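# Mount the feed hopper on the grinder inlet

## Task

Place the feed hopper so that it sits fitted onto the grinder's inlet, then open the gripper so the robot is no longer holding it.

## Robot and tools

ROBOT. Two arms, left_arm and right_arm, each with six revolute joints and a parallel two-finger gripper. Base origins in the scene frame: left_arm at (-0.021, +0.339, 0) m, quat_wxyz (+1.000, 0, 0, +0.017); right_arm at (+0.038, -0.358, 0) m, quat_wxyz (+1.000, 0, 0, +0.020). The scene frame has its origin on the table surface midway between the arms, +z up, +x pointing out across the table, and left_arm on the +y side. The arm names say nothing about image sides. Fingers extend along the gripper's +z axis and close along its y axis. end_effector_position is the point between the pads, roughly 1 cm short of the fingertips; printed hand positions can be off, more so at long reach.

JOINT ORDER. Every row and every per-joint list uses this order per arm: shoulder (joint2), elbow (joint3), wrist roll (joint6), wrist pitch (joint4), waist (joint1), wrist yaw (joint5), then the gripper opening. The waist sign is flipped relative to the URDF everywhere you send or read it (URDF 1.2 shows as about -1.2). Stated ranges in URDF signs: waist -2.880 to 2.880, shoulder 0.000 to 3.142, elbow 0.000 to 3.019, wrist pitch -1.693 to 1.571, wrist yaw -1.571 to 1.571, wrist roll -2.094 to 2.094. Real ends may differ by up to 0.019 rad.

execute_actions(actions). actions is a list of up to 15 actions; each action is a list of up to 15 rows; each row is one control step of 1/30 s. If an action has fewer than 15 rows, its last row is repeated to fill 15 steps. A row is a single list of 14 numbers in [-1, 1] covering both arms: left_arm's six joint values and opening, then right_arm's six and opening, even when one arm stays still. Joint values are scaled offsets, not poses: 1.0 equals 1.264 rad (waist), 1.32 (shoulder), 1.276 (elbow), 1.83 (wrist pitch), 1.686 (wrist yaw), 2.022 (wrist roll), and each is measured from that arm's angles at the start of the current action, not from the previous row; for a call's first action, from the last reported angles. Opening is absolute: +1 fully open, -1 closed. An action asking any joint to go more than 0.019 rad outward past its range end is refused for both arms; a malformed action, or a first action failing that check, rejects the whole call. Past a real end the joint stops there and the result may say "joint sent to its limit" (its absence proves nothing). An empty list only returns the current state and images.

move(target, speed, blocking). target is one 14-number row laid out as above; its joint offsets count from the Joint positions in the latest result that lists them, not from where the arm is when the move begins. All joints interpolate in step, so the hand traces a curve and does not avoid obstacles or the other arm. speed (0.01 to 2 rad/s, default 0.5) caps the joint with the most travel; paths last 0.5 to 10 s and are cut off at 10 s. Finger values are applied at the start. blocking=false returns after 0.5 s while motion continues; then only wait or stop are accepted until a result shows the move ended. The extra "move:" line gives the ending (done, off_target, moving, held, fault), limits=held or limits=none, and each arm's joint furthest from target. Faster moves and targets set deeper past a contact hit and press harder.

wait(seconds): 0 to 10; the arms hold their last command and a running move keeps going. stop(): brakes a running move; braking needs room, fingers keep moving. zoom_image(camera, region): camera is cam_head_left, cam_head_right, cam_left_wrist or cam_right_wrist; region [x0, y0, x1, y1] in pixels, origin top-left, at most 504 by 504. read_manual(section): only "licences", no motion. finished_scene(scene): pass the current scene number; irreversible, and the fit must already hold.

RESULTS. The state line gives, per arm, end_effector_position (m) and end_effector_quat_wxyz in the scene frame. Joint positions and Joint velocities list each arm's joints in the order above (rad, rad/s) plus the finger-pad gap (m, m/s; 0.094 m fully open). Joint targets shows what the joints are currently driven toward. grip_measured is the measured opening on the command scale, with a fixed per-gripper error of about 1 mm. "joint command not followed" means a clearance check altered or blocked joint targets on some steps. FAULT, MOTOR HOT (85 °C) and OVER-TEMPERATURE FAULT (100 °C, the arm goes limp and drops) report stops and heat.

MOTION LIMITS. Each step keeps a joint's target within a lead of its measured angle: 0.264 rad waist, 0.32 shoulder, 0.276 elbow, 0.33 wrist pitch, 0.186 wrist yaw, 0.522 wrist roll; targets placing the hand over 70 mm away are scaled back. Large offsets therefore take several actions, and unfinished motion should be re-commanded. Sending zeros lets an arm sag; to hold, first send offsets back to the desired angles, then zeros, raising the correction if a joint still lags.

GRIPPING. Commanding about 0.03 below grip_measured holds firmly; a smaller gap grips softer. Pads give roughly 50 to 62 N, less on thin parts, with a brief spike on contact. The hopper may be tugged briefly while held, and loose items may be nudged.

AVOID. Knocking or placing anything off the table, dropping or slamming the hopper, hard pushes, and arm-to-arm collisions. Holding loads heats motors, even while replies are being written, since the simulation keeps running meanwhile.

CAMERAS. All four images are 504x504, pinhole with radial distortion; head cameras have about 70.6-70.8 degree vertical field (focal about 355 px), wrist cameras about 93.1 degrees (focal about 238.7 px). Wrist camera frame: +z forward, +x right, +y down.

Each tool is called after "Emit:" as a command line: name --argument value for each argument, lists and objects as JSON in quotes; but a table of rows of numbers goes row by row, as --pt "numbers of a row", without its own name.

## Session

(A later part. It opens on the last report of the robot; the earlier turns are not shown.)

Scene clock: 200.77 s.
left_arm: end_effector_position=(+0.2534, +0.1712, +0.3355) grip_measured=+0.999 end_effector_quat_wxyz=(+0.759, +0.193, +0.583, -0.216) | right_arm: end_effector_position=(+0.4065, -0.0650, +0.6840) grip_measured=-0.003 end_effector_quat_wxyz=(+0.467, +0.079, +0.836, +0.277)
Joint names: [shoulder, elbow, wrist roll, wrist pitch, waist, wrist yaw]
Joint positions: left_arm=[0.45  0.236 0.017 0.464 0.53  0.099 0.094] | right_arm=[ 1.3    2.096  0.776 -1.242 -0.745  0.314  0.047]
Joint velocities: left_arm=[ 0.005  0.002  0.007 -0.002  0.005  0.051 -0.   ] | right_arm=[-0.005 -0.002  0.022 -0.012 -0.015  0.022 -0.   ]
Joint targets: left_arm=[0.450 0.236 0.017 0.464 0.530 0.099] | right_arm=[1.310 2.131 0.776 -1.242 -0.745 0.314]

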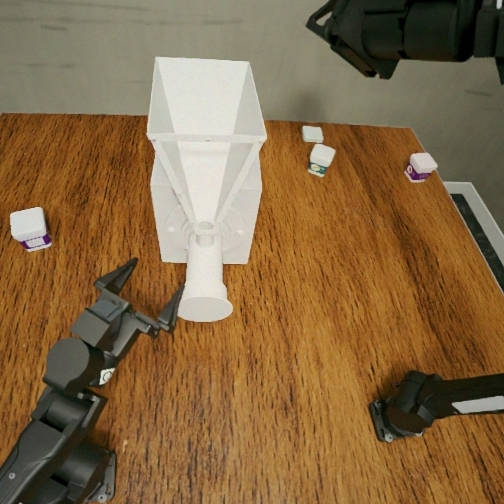

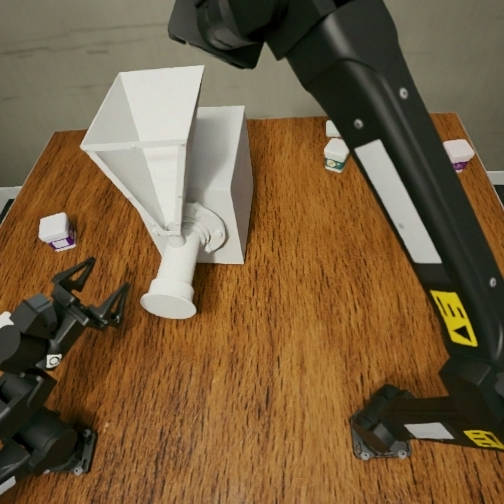

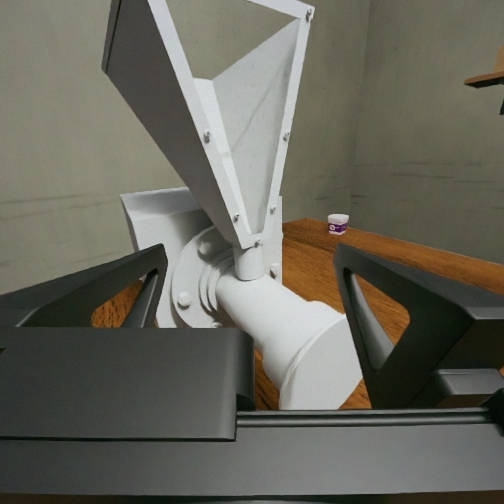

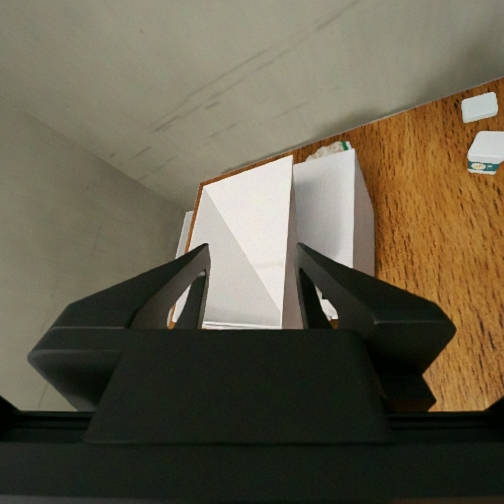

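Emit:
execute_actions --actions '[]'

Scene clock: 205.47 s.
left_arm: end_effector_position=(+0.2534, +0.1712, +0.3355) grip_measured=+0.999 end_effector_quat_wxyz=(+0.759, +0.193, +0.583, -0.216) | right_arm: end_effector_position=(+0.4071, -0.0644, +0.6834) grip_measured=-0.003 end_effector_quat_wxyz=(+0.467, +0.079, +0.836, +0.276)
Joint names: [shoulder, elbow, wrist roll, wrist pitch, waist, wrist yaw]
Joint positions: left_arm=[0.45  0.236 0.017 0.464 0.53  0.099 0.094] | right_arm=[ 1.301  2.096  0.776 -1.242 -0.745  0.314  0.047]
Joint velocities: left_arm=[ 0.005 -0.002  0.037  0.002  0.005 -0.051 -0.001] | right_arm=[-0.005 -0.002  0.022  0.002 -0.005 -0.007  0.   ]
Joint targets: left_arm=[0.450 0.236 0.017 0.464 0.530 0.099] | right_arm=[1.310 2.131 0.776 -1.242 -0.745 0.314]

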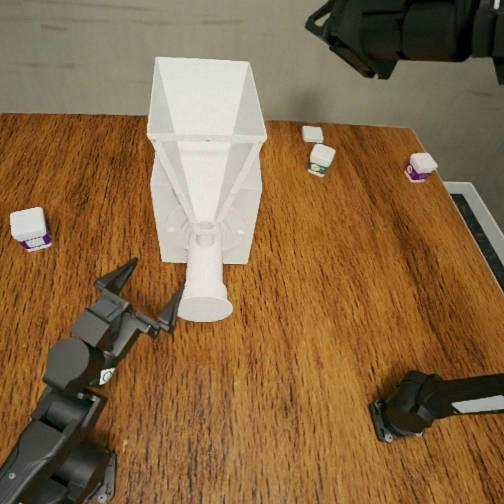

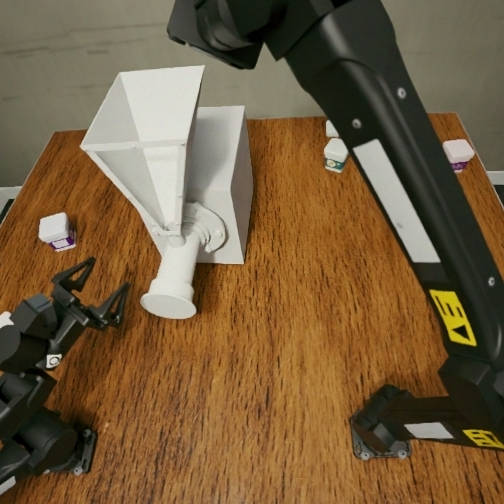

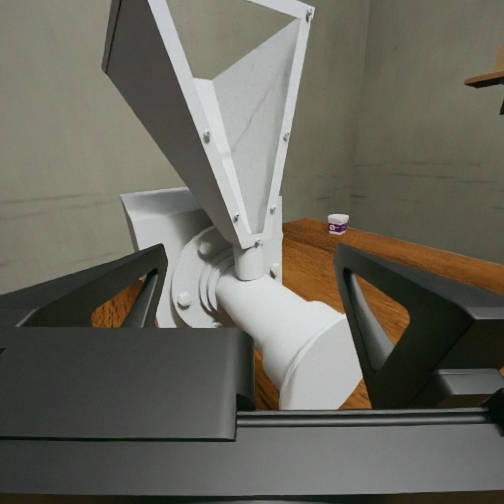

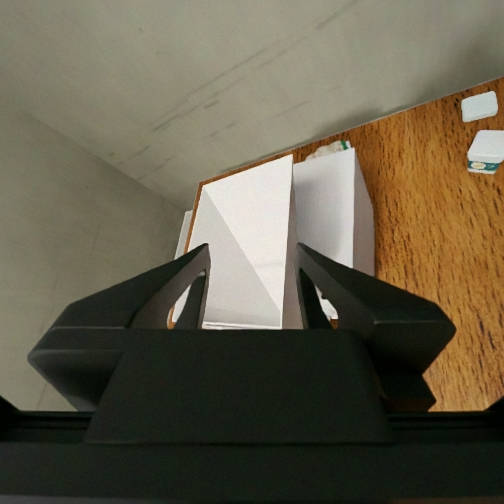

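Emit:
finished_scene --scene 2

The scene is finished: the task was done.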